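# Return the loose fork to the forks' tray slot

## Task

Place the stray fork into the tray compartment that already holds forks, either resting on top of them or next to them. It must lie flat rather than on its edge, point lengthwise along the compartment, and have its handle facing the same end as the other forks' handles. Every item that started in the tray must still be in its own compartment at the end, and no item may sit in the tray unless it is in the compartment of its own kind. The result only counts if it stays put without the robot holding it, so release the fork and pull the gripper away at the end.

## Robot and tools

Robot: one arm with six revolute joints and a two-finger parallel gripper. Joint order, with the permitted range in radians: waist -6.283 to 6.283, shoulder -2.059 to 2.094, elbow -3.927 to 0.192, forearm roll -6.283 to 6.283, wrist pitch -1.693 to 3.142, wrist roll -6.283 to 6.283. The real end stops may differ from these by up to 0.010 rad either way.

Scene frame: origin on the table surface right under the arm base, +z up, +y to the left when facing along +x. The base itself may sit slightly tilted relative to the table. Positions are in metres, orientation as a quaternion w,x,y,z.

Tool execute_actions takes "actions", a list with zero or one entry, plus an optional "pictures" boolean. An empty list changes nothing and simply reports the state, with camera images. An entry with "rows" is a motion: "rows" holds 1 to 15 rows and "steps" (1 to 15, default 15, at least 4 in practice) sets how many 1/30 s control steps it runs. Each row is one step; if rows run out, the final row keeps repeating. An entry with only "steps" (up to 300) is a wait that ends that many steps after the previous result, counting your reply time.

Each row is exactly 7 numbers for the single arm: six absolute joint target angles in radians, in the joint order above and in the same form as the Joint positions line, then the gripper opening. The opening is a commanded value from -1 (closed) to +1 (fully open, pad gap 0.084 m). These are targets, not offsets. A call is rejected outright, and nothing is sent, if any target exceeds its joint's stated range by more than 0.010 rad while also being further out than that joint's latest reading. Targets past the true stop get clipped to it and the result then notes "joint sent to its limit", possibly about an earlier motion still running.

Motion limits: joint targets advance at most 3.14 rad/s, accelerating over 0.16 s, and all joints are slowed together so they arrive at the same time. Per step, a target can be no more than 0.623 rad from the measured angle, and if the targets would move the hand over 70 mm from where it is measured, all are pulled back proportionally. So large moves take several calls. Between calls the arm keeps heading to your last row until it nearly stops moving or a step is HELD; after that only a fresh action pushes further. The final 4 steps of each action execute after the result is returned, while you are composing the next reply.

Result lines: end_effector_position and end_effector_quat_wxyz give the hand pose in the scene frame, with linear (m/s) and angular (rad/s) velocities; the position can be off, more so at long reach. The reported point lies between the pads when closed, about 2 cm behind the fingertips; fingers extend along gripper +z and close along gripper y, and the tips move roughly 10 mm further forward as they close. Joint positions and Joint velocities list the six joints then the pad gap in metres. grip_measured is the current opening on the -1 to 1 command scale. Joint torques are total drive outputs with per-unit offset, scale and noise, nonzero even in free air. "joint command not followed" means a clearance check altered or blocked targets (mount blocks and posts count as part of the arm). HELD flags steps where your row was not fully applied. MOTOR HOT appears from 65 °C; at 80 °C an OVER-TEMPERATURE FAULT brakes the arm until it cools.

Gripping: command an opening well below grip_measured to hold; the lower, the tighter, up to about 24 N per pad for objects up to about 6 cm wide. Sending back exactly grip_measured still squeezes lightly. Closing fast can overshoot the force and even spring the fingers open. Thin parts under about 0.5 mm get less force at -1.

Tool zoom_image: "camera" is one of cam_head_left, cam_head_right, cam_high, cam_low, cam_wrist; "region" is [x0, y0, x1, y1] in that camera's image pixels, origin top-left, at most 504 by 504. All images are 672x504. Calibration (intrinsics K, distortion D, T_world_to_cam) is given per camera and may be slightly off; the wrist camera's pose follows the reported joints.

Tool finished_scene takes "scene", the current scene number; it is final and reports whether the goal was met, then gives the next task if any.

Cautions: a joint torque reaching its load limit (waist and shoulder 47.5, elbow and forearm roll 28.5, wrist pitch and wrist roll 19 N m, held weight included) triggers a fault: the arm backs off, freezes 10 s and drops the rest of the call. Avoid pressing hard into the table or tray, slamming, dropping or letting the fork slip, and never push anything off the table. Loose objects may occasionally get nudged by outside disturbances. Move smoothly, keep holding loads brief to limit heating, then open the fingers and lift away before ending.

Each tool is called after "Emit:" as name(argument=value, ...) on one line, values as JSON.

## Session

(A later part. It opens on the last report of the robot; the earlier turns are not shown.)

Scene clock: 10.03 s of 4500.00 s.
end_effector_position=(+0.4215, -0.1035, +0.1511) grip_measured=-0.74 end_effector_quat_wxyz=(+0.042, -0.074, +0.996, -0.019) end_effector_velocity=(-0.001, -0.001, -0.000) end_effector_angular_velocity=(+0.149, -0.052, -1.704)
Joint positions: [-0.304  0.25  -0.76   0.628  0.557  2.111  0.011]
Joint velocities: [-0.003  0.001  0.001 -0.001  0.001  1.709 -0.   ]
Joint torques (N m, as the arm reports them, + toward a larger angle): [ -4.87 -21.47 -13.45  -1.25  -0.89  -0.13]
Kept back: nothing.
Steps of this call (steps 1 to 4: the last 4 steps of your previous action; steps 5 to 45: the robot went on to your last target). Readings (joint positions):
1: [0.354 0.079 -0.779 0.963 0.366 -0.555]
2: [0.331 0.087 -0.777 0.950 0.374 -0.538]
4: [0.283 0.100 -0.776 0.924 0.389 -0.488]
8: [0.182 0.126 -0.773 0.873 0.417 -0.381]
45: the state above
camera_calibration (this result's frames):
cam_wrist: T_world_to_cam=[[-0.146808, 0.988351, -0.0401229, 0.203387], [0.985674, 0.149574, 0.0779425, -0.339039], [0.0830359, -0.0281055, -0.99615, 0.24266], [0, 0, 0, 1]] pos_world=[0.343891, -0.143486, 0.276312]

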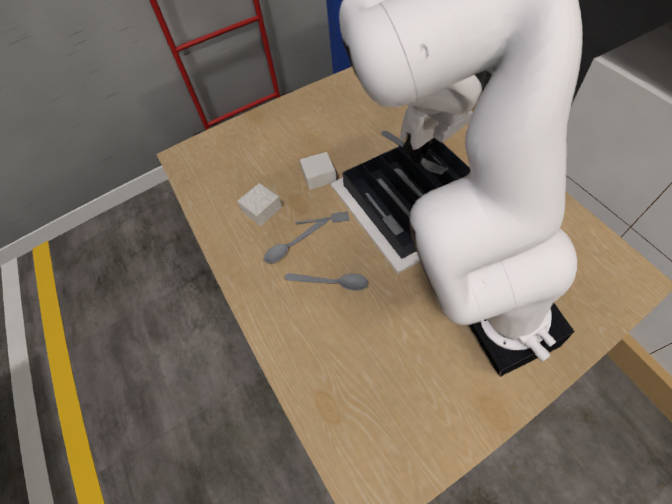

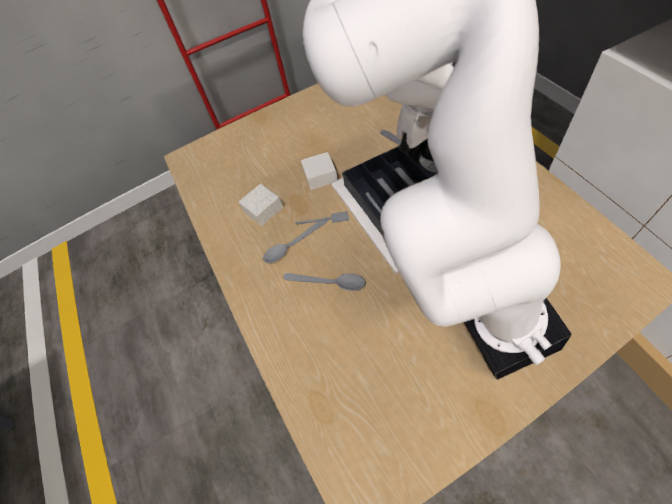

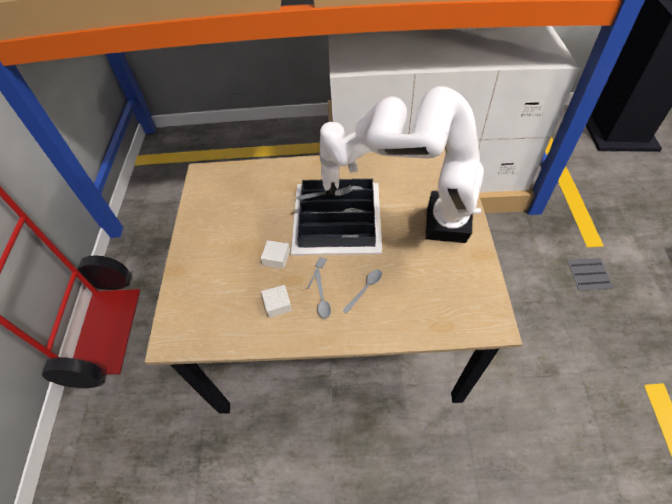

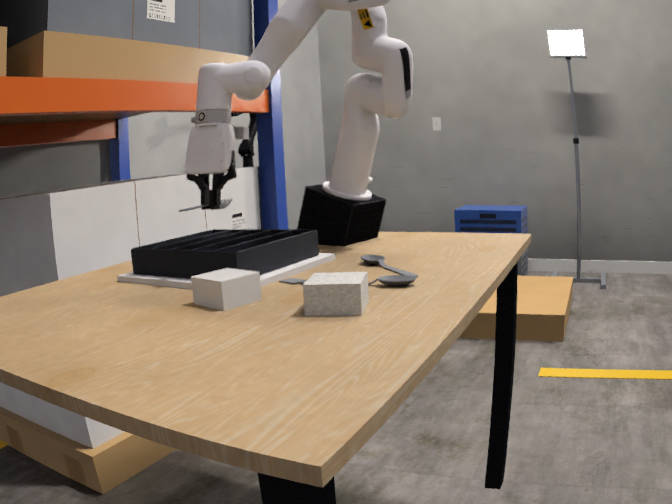

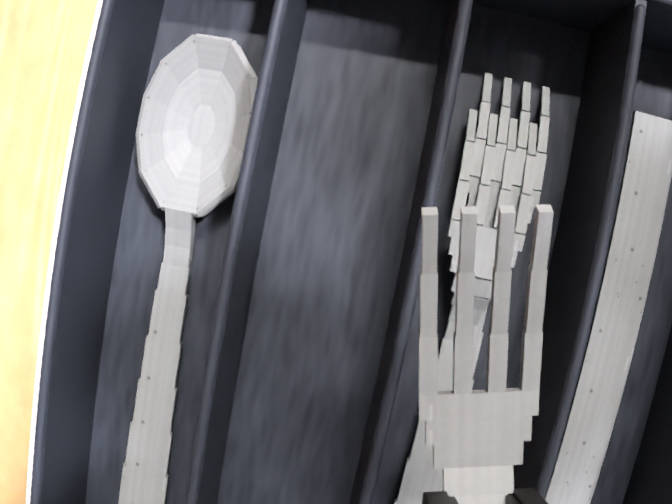

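Emit:
execute_actions(actions=[{"rows":[[-0.3,0.319,-0.733,0.628,0.557,2.29,-1]],"steps":15}])

Emit:
execute_actions(actions=[{"steps":8}], pictures=true)

Scene clock: 10.60 s of 4500.00 s.
end_effector_position=(+0.3908, -0.1023, +0.1160) grip_measured=-0.74 end_effector_quat_wxyz=(+0.002, +0.027, +1.000, -0.001) end_effector_velocity=(-0.000, -0.001, -0.006) end_effector_angular_velocity=(-0.000, +0.008, -0.007)
Joint positions: [-0.3    0.316 -0.734  0.628  0.557  2.289  0.011]
Joint velocities: [ 0.003  0.02  -0.009 -0.001 -0.005  0.007  0.   ]
Joint torques (N m, as the arm reports them, + toward a larger angle): [ -4.74 -21.4  -12.23  -0.84  -0.91   0.66]
Steps of this call (steps 1 to 6: the robot went on to your last target; steps 7 to 17: the first 11 steps of this action). Readings (joint positions):
7: [-0.305 0.250 -0.760 0.628 0.557 2.272]
8: [-0.305 0.253 -0.760 0.628 0.557 2.277]
10: [-0.303 0.274 -0.753 0.628 0.556 2.283]
14: [-0.301 0.311 -0.734 0.628 0.558 2.288]
17: the state above

Scene clock: 10.87 s of 4500.00 s.
end_effector_position=(+0.3895, -0.1023, +0.1146) grip_measured=-0.74 end_effector_quat_wxyz=(+0.000, +0.028, +1.000, -0.000) end_effector_velocity=(-0.003, +0.000, -0.002) end_effector_angular_velocity=(+0.002, +0.006, -0.002)
Joint positions: [-0.3    0.318 -0.733  0.628  0.557  2.29   0.011]
Joint velocities: [0.001 0.004 0.003 0.    0.    0.    0.   ]
Joint torques (N m, as the arm reports them, + toward a larger angle): [ -4.75 -21.52 -12.18  -0.85  -1.27   0.24]
Kept back: nothing.
Steps of this call (steps 1 to 4: the last 4 steps of your previous action; steps 5 to 8: the robot went on to your last target). Readings (joint positions):
1: [-0.300 0.316 -0.734 0.628 0.557 2.289]
2: [-0.300 0.317 -0.734 0.628 0.557 2.290]
4: [-0.300 0.317 -0.734 0.628 0.557 2.290]
8: the state above
camera_calibration (this result's frames):
cam_wrist: T_world_to_cam=[[0.0548408, 0.99849, 0.00314899, 0.113525], [0.998491, -0.0548316, -0.00292125, -0.321508], [-0.00274418, 0.00330444, -0.999991, 0.246002], [0, 0, 0, 1]] pos_world=[0.315472, -0.131795, 0.244703]

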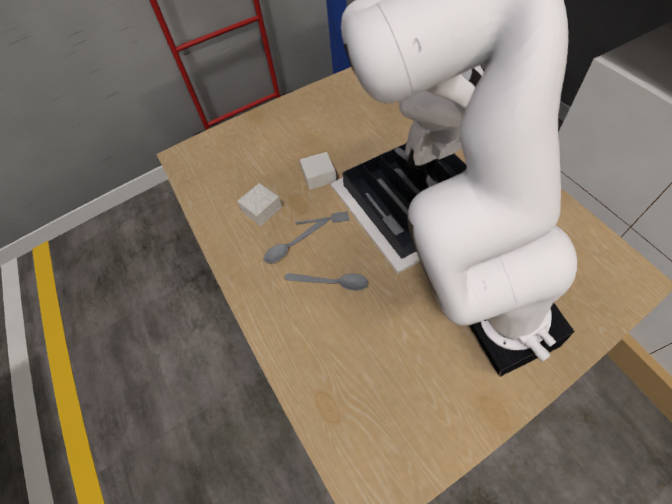

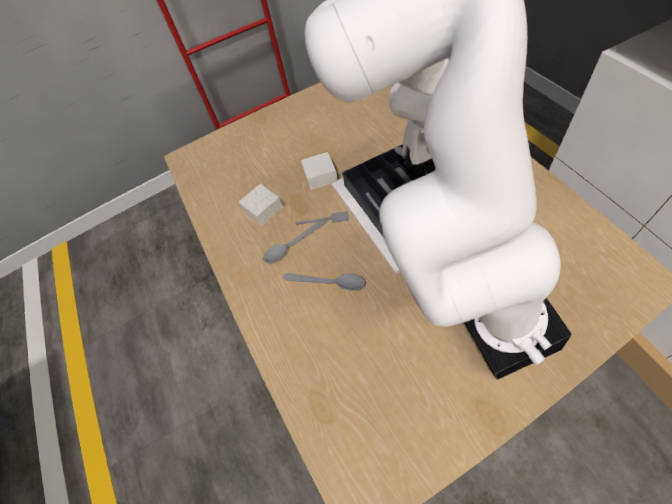

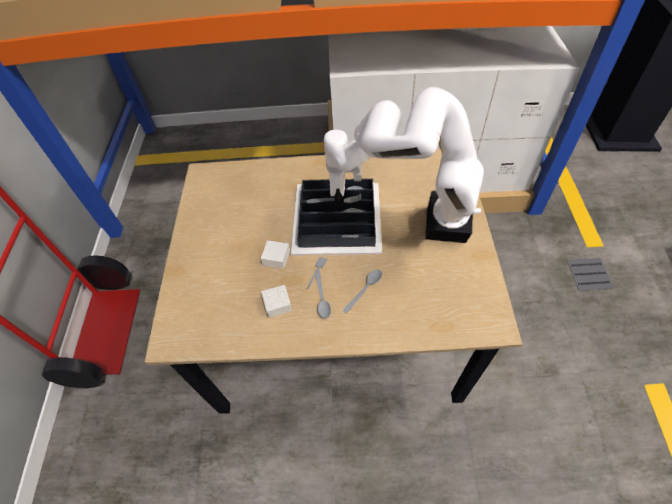

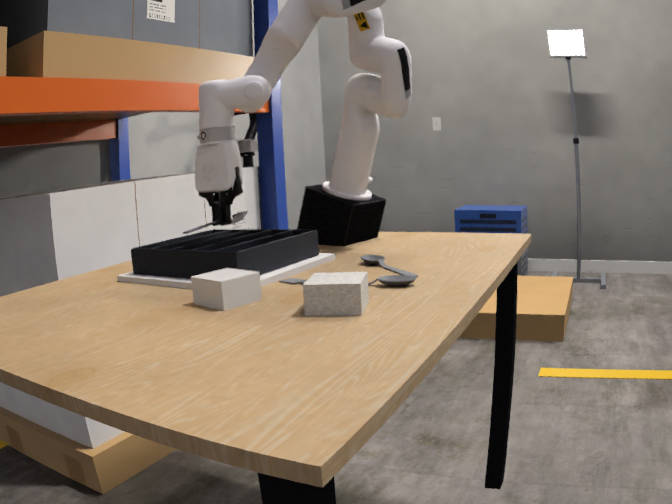

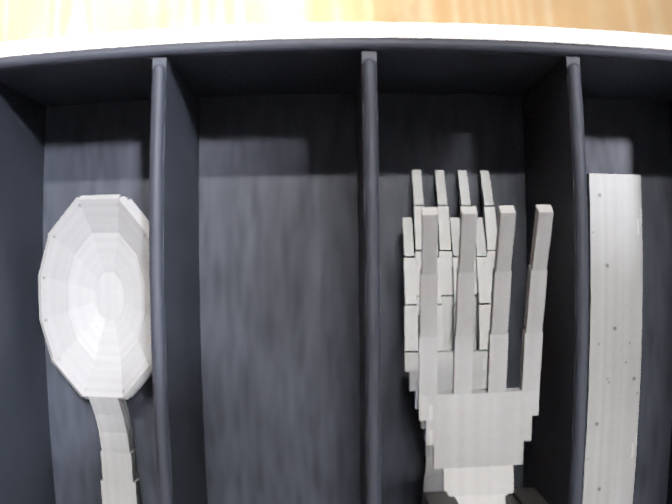

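Emit:
execute_actions(actions=[{"rows":[[-0.265,0.48,-0.833,0.628,0.51,2.3,-1]],"steps":15}])

Emit:
execute_actions(actions=[{"steps":10}], pictures=true)

Scene clock: 11.40 s of 4500.00 s.
end_effector_position=(+0.4009, -0.1115, +0.0771) grip_measured=-0.75 end_effector_quat_wxyz=(-0.018, +0.026, +0.999, -0.007) end_effector_velocity=(+0.034, -0.019, +0.002) end_effector_angular_velocity=(-0.046, -0.053, +0.004)
Joint positions: [-0.267  0.469 -0.824  0.628  0.515  2.299  0.011]
Joint velocities: [-0.002  0.055 -0.084 -0.005 -0.046  0.01   0.001]
Joint torques (N m, as the arm reports them, + toward a larger angle): [ -4.58 -19.9  -11.58  -0.93  -1.77   0.38]
Steps of this call (steps 1 to 5: the robot went on to your last target; steps 6 to 16: the first 11 steps of this action). Readings (joint positions):
6: [-0.300 0.319 -0.733 0.628 0.557 2.290]
7: [-0.299 0.322 -0.735 0.628 0.556 2.290]
9: [-0.292 0.356 -0.759 0.628 0.545 2.293]
13: [-0.271 0.449 -0.812 0.628 0.521 2.298]
16: the state above

Scene clock: 11.73 s of 4500.00 s.
end_effector_position=(+0.4044, -0.1132, +0.0765) grip_measured=-0.75 end_effector_quat_wxyz=(-0.016, +0.025, +1.000, -0.009) end_effector_velocity=(+0.001, -0.000, -0.002) end_effector_angular_velocity=(-0.000, +0.001, +0.000)
Joint positions: [-0.266  0.476 -0.834  0.628  0.51   2.3    0.011]
Joint velocities: [ 0.001  0.006 -0.004  0.    -0.001  0.    -0.   ]
Joint torques (N m, as the arm reports them, + toward a larger angle): [ -2.74 -14.6   -8.86  -0.57  -0.66   0.28]
Kept back: nothing.
Steps of this call (steps 1 to 4: the last 4 steps of your previous action; steps 5 to 10: the robot went on to your last target). Readings (joint positions):
1: [-0.267 0.470 -0.827 0.628 0.513 2.300]
2: [-0.267 0.472 -0.830 0.628 0.512 2.300]
4: [-0.267 0.474 -0.832 0.628 0.511 2.300]
8: [-0.266 0.476 -0.834 0.628 0.510 2.300]
10: the state above
camera_calibration (this result's frames):
cam_wrist: T_world_to_cam=[[0.0495247, 0.998649, -0.015749, 0.127356], [0.998151, -0.0500439, -0.0344891, -0.333961], [-0.0352306, -0.0140118, -0.999281, 0.219161], [0, 0, 0, 1]] pos_world=[0.334757, -0.140826, 0.209492]

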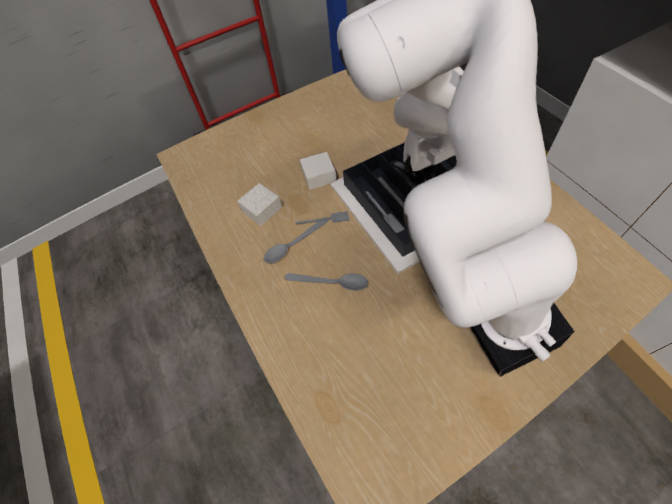

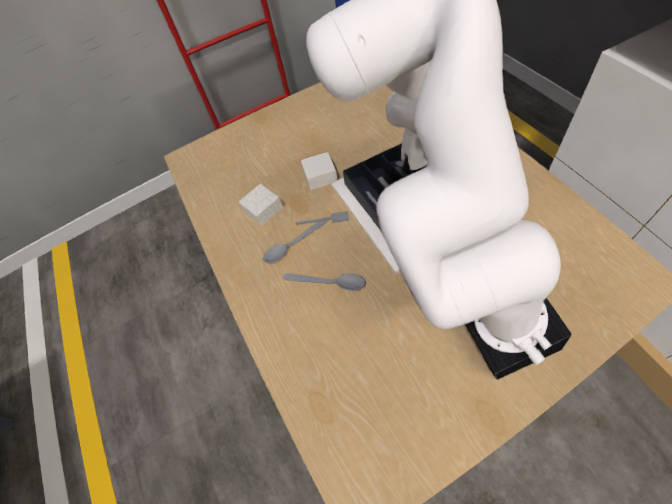

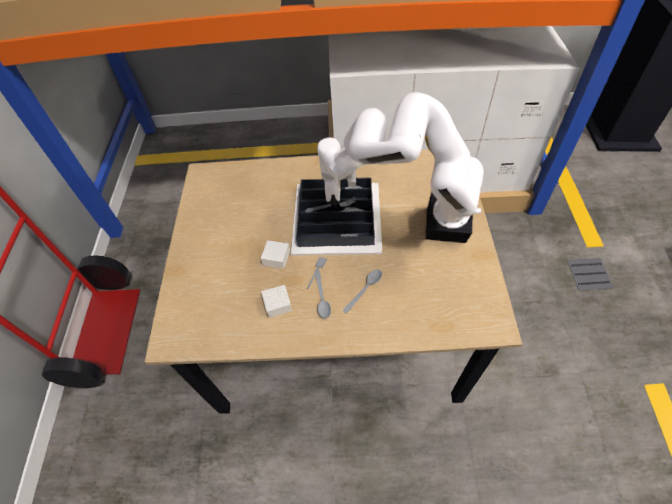

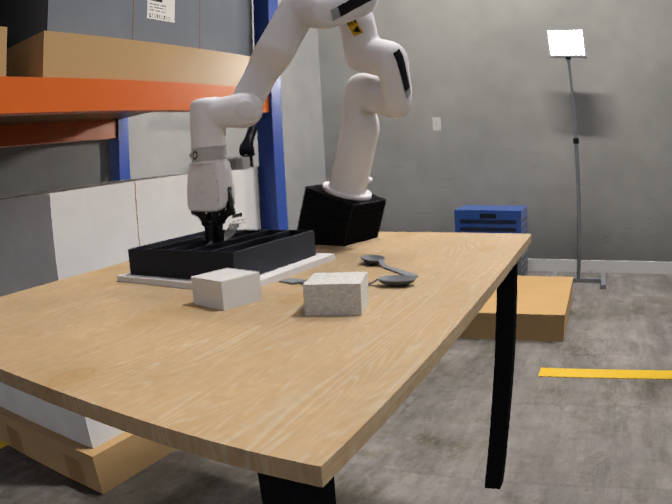

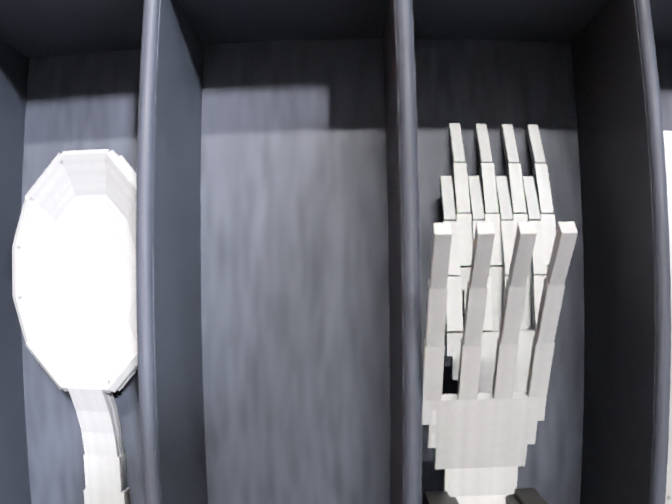

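Emit:
execute_actions(actions=[{"rows":[[-0.25,0.36,-0.72,0.628,0.53,2.3,-1],[-0.25,0.36,-0.72,0.628,0.53,2.3,-1],[-0.25,0.36,-0.72,0.628,0.53,2.3,-1],[-0.25,0.36,-0.72,0.628,0.53,2.3,-1],[-0.25,0.36,-0.72,0.628,0.53,2.3,-1],[-0.25,0.36,-0.72,0.628,0.53,2.3,-1],[-0.25,0.36,-0.72,0.628,0.53,2.3,-1],[-0.235,0.43,-0.765,0.628,0.51,2.3,-1]],"steps":15}])

Emit:
execute_actions(actions=[{"steps":10}], pictures=true)

Scene clock: 12.27 s of 4500.00 s.
end_effector_position=(+0.3828, -0.0924, +0.0832) grip_measured=-0.74 end_effector_quat_wxyz=(-0.026, +0.016, +1.000, -0.004) end_effector_velocity=(+0.024, -0.013, -0.085) end_effector_angular_velocity=(-0.032, +0.090, +0.051)
Joint positions: [-0.244  0.396 -0.745  0.628  0.521  2.3    0.011]
Joint velocities: [ 0.092  0.337 -0.201 -0.002 -0.097  0.     0.   ]
Joint torques (N m, as the arm reports them, + toward a larger angle): [ -4.94 -20.36 -10.13  -0.93  -0.61   0.14]
Steps of this call (steps 1 to 5: the robot went on to your last target; steps 6 to 16: the first 11 steps of this action). Readings (joint positions):
6: [-0.266 0.477 -0.834 0.628 0.509 2.300]
7: [-0.265 0.475 -0.831 0.628 0.509 2.300]
9: [-0.260 0.448 -0.799 0.628 0.516 2.300]
13: [-0.251 0.385 -0.737 0.628 0.527 2.300]
16: the state above

Scene clock: 12.60 s of 4500.00 s.
end_effector_position=(+0.3847, -0.0938, +0.0746) grip_measured=-0.74 end_effector_quat_wxyz=(-0.031, +0.014, +0.999, -0.006) end_effector_velocity=(+0.002, -0.001, -0.001) end_effector_angular_velocity=(-0.003, -0.001, +0.002)
Joint positions: [-0.235  0.429 -0.764  0.628  0.51   2.3    0.011]
Joint velocities: [ 0.002  0.007 -0.006  0.    -0.004  0.    -0.   ]
Joint torques (N m, as the arm reports them, + toward a larger angle): [ -5.12 -22.85 -10.68  -0.95  -1.28   0.14]
Kept back: nothing.
Steps of this call (steps 1 to 4: the last 4 steps of your previous action; steps 5 to 10: the robot went on to your last target). Readings (joint positions):
1: [-0.241 0.406 -0.751 0.628 0.518 2.300]
2: [-0.239 0.415 -0.755 0.628 0.516 2.300]
4: [-0.237 0.424 -0.759 0.628 0.513 2.300]
8: [-0.236 0.428 -0.764 0.628 0.511 2.300]
10: the state above
camera_calibration (this result's frames):
cam_wrist: T_world_to_cam=[[0.027024, 0.999602, -0.00813035, 0.117085], [0.997517, -0.027495, -0.0648356, -0.308832], [-0.0650333, -0.00635805, -0.997863, 0.228867], [0, 0, 0, 1]] pos_world=[0.319785, -0.124075, 0.209306]

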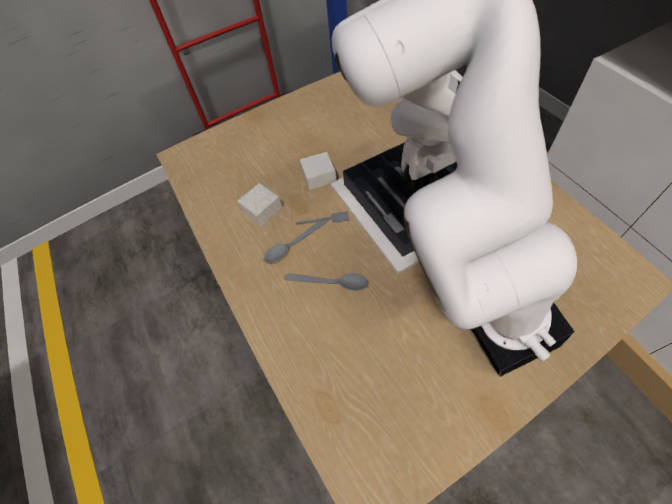

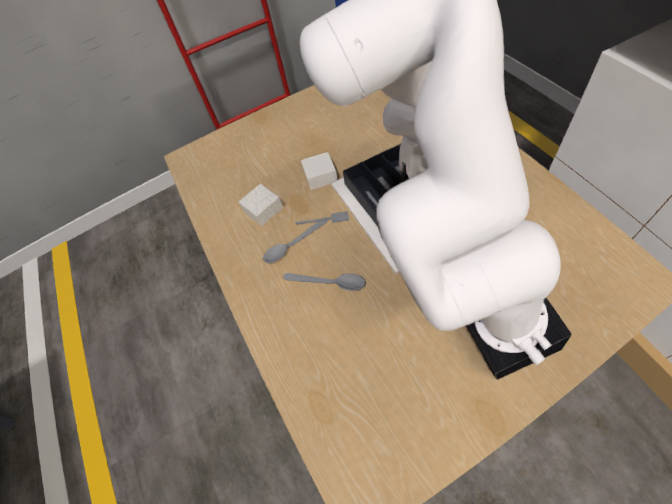

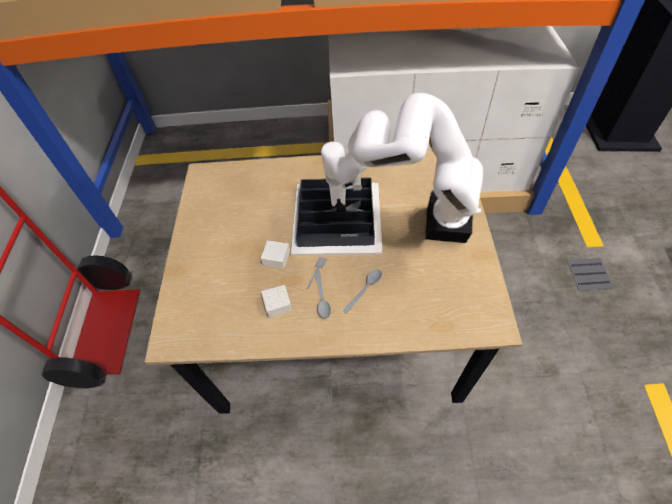

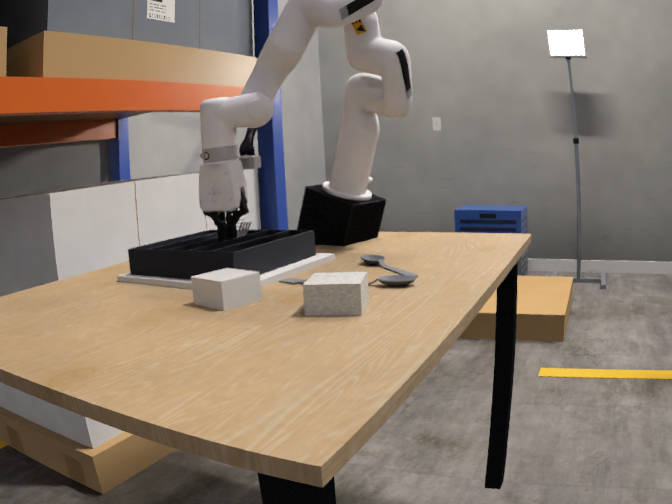

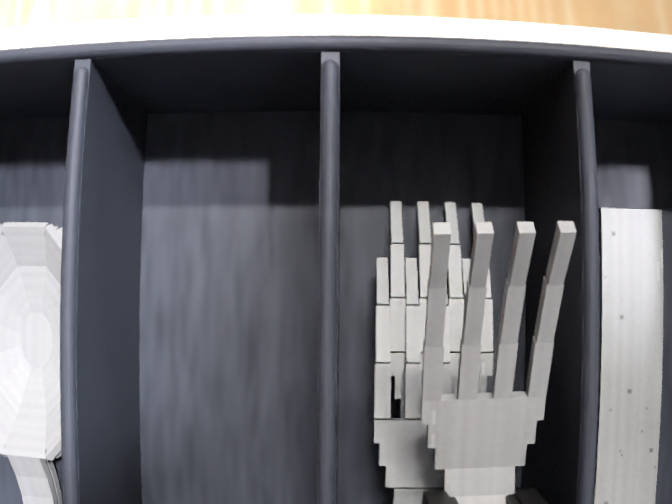

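Emit:
execute_actions(actions=[{"rows":[[-0.252,0.43,-0.765,0.628,0.51,2.3,-1],[-0.252,0.43,-0.765,0.628,0.51,2.3,-1],[-0.252,0.43,-0.765,0.628,0.51,2.3,-1],[-0.252,0.43,-0.765,0.628,0.51,2.3,-1],[-0.252,0.465,-0.78,0.628,0.5,2.3,-1]],"steps":15}])

Emit:
execute_actions(actions=[{"steps":8}], pictures=true)

Scene clock: 13.13 s of 4500.00 s.
end_effector_position=(+0.3817, -0.1032, +0.0686) grip_measured=-0.74 end_effector_quat_wxyz=(-0.034, +0.024, +0.999, -0.006) end_effector_velocity=(-0.007, -0.011, -0.019) end_effector_angular_velocity=(-0.003, +0.026, -0.019)
Joint positions: [-0.251  0.459 -0.777  0.628  0.502  2.3    0.011]
Joint velocities: [-0.007  0.072 -0.027 -0.    -0.02  -0.     0.   ]
Joint torques (N m, as the arm reports them, + toward a larger angle): [ -4.18 -24.42 -10.86  -0.75  -1.2    0.47]
Steps of this call (steps 1 to 5: the robot went on to your last target; steps 6 to 16: the first 11 steps of this action). Readings (joint positions):
6: [-0.235 0.430 -0.765 0.628 0.510 2.300]
7: [-0.237 0.430 -0.765 0.628 0.510 2.300]
9: [-0.243 0.430 -0.765 0.628 0.510 2.300]
13: [-0.250 0.445 -0.773 0.628 0.505 2.300]
16: the state above

Scene clock: 13.40 s of 4500.00 s.
end_effector_position=(+0.3818, -0.1043, +0.0673) grip_measured=-0.74 end_effector_quat_wxyz=(-0.034, +0.025, +0.999, -0.007) end_effector_velocity=(-0.000, -0.001, -0.001) end_effector_angular_velocity=(-0.000, +0.001, -0.002)
Joint positions: [-0.252  0.464 -0.78   0.628  0.5    2.3    0.011]
Joint velocities: [-0.002  0.004 -0.003 -0.    -0.001  0.    -0.   ]
Joint torques (N m, as the arm reports them, + toward a larger angle): [ -5.24 -22.3  -10.58  -1.12  -1.09   0.36]
Kept back: nothing.
Steps of this call (steps 1 to 4: the last 4 steps of your previous action; steps 5 to 8: the robot went on to your last target). Readings (joint positions):
1: [-0.251 0.461 -0.778 0.628 0.502 2.300]
2: [-0.252 0.462 -0.778 0.628 0.501 2.300]
4: [-0.252 0.463 -0.779 0.628 0.501 2.300]
8: the state above
camera_calibration (this result's frames):
cam_wrist: T_world_to_cam=[[0.0482565, 0.998766, -0.0117029, 0.119618], [0.996266, -0.0489689, -0.0711097, -0.307989], [-0.0715951, -0.00822765, -0.9974, 0.223643], [0, 0, 0, 1]] pos_world=[0.317078, -0.132712, 0.20256]

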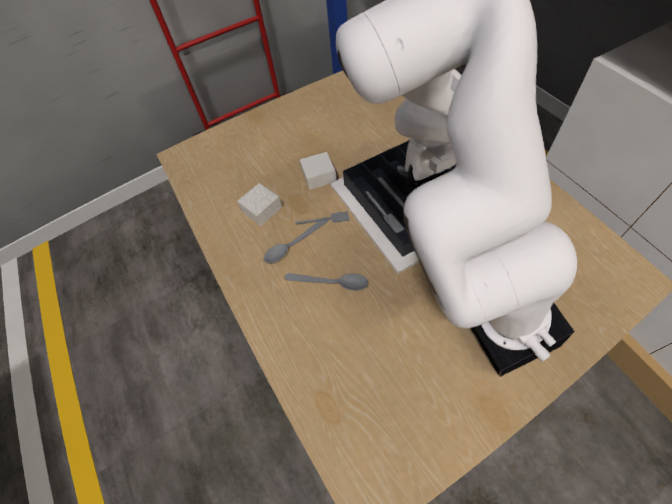

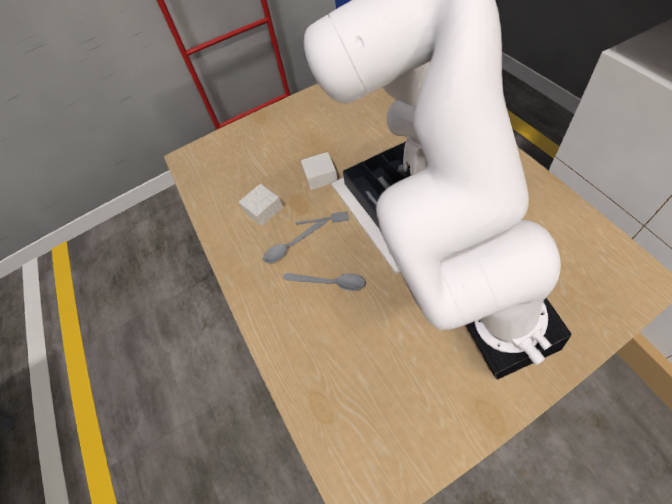

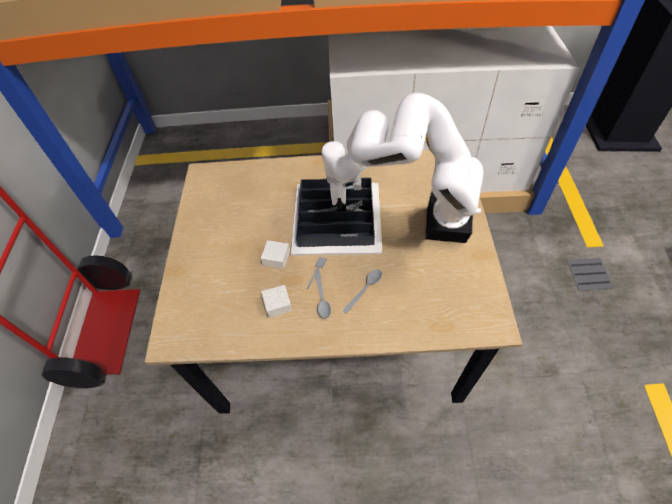

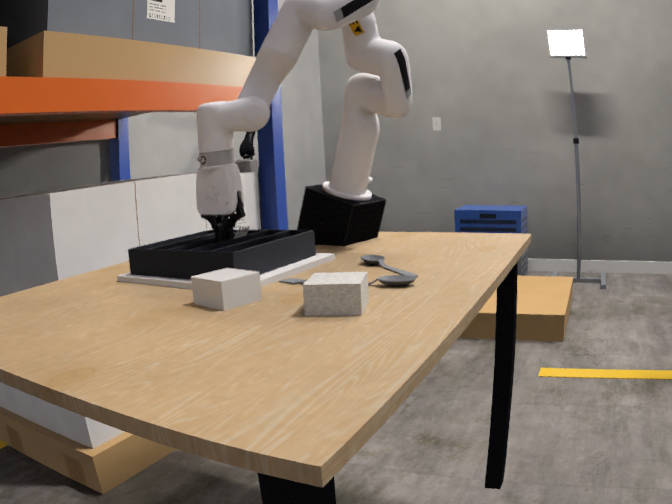

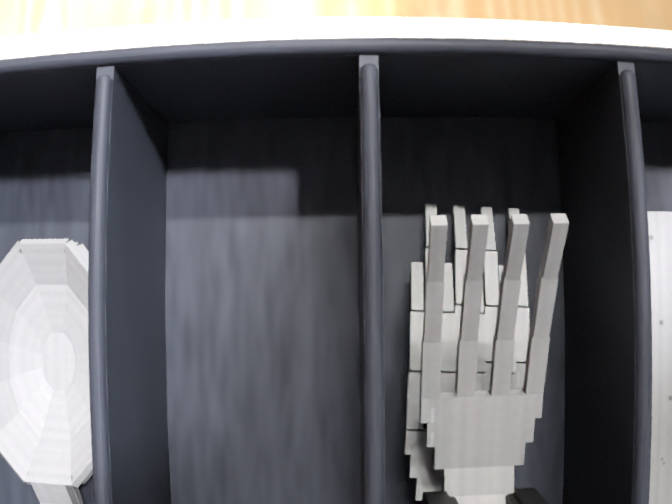

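Centered. Release and lift.

Emit:
execute_actions(actions=[{"rows":[[-0.252,0.465,-0.78,0.628,0.5,2.3,-0.4],[-0.252,0.465,-0.78,0.628,0.5,2.3,-0.4],[-0.252,0.465,-0.78,0.628,0.5,2.3,-0.4],[-0.252,0.465,-0.78,0.628,0.5,2.3,-0.4],[-0.252,0.465,-0.78,0.628,0.5,2.3,-0.4],[-0.252,0.465,-0.78,0.628,0.5,2.3,-0.4],[-0.252,0.465,-0.78,0.628,0.5,2.3,-0.4],[-0.28,0.2,-0.72,0.628,0.55,2.3,-0.4]],"steps":15}])

Emit:
execute_actions(actions=[{"steps":12}], pictures=true)

Scene clock: 13.90 s of 4500.00 s.
end_effector_position=(+0.3842, -0.1019, +0.0775) grip_measured=-0.42 end_effector_quat_wxyz=(-0.027, +0.024, +0.999, -0.007) end_effector_velocity=(+0.105, +0.046, +0.274) end_effector_angular_velocity=(-0.044, -0.469, +0.080)
Joint positions: [-0.256  0.429 -0.766  0.628  0.509  2.3    0.026]
Joint velocities: [-0.103 -0.867  0.261  0.001  0.177  0.002  0.009]
Joint torques (N m, as the arm reports them, + toward a larger angle): [ -6.22 -41.33 -17.62  -1.02  -1.64   0.02]
Steps of this call (steps 1 to 4: the robot went on to your last target; steps 5 to 15: the first 11 steps of this action). Readings (joint positions):
5: [-0.252 0.465 -0.780 0.628 0.500 2.300]
6: [-0.252 0.465 -0.780 0.628 0.500 2.300]
8: [-0.252 0.465 -0.780 0.628 0.500 2.300]
12: [-0.252 0.465 -0.780 0.628 0.500 2.300]
15: the state above

Scene clock: 14.30 s of 4500.00 s.
end_effector_position=(+0.4166, -0.0901, +0.1537) grip_measured=-0.42 end_effector_quat_wxyz=(+0.044, +0.008, +0.999, -0.017) end_effector_velocity=(+0.001, +0.005, +0.015) end_effector_angular_velocity=(+0.001, -0.022, +0.006)
Joint positions: [-0.279  0.207 -0.721  0.628  0.549  2.3    0.026]
Joint velocities: [-0.006 -0.053  0.019  0.     0.016 -0.     0.   ]
Joint torques (N m, as the arm reports them, + toward a larger angle): [ -4.4  -19.51 -13.21  -0.88  -1.21   0.36]
Kept back: nothing.
Steps of this call (steps 1 to 4: the last 4 steps of your previous action; steps 5 to 12: the robot went on to your last target). Readings (joint positions):
1: [-0.260 0.396 -0.759 0.628 0.515 2.300]
2: [-0.264 0.359 -0.754 0.628 0.521 2.300]
4: [-0.270 0.292 -0.745 0.628 0.531 2.300]
8: [-0.278 0.222 -0.728 0.628 0.544 2.300]
12: the state above
camera_calibration (this result's frames):
cam_wrist: T_world_to_cam=[[0.0159384, 0.999424, -0.0299711, 0.121171], [0.99627, -0.0133313, 0.0852575, -0.356629], [0.0848088, -0.0312182, -0.995908, 0.245001], [0, 0, 0, 1]] pos_world=[0.332589, -0.118207, 0.278035]

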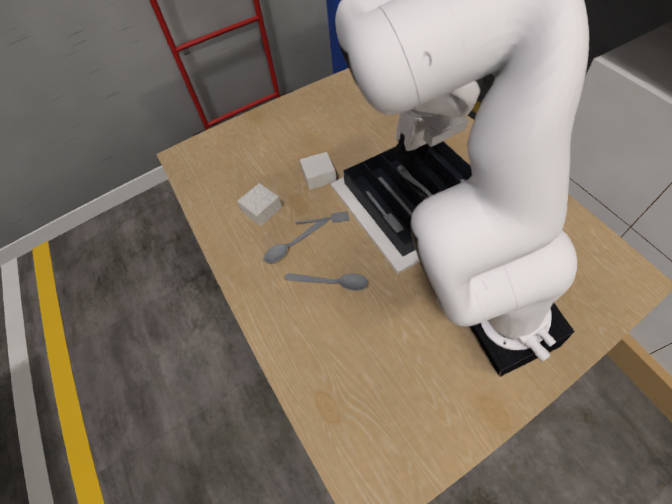

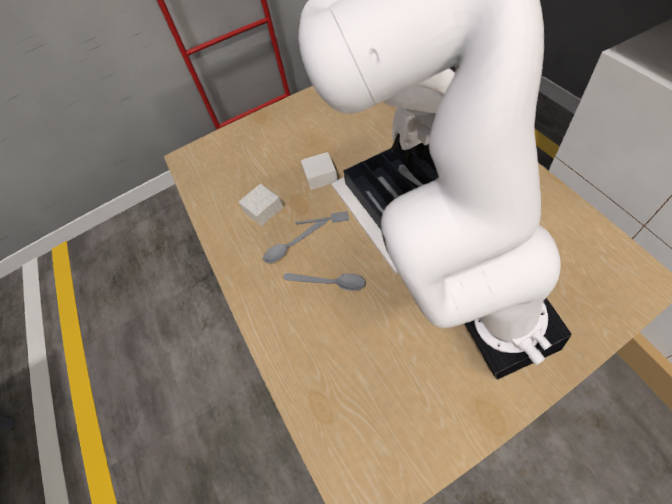

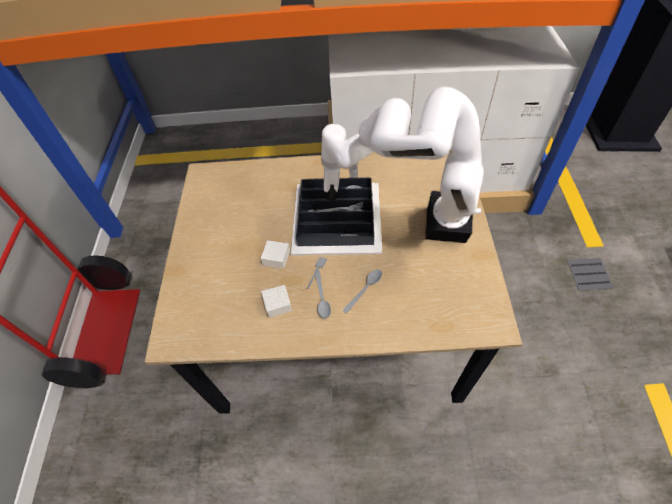

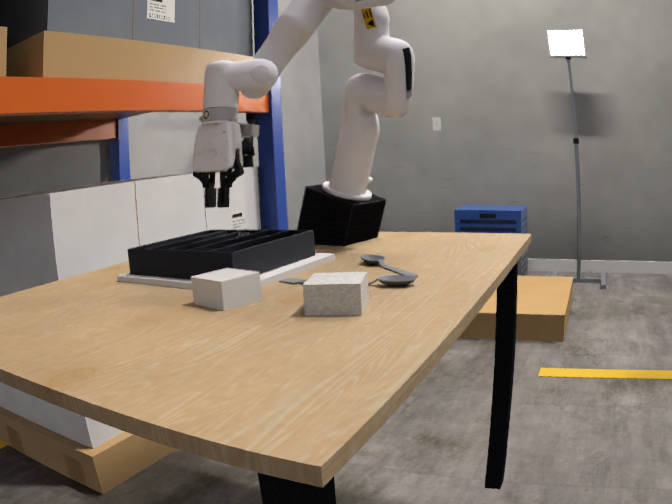

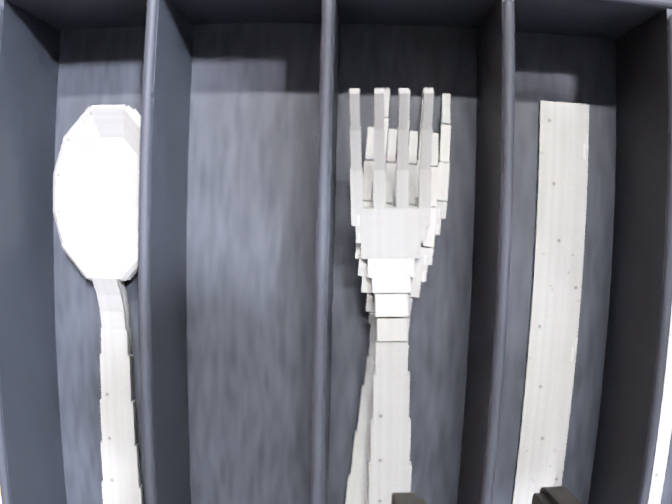

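Emit:
finished_scene(scene=1)

The scene is finished: the task was done.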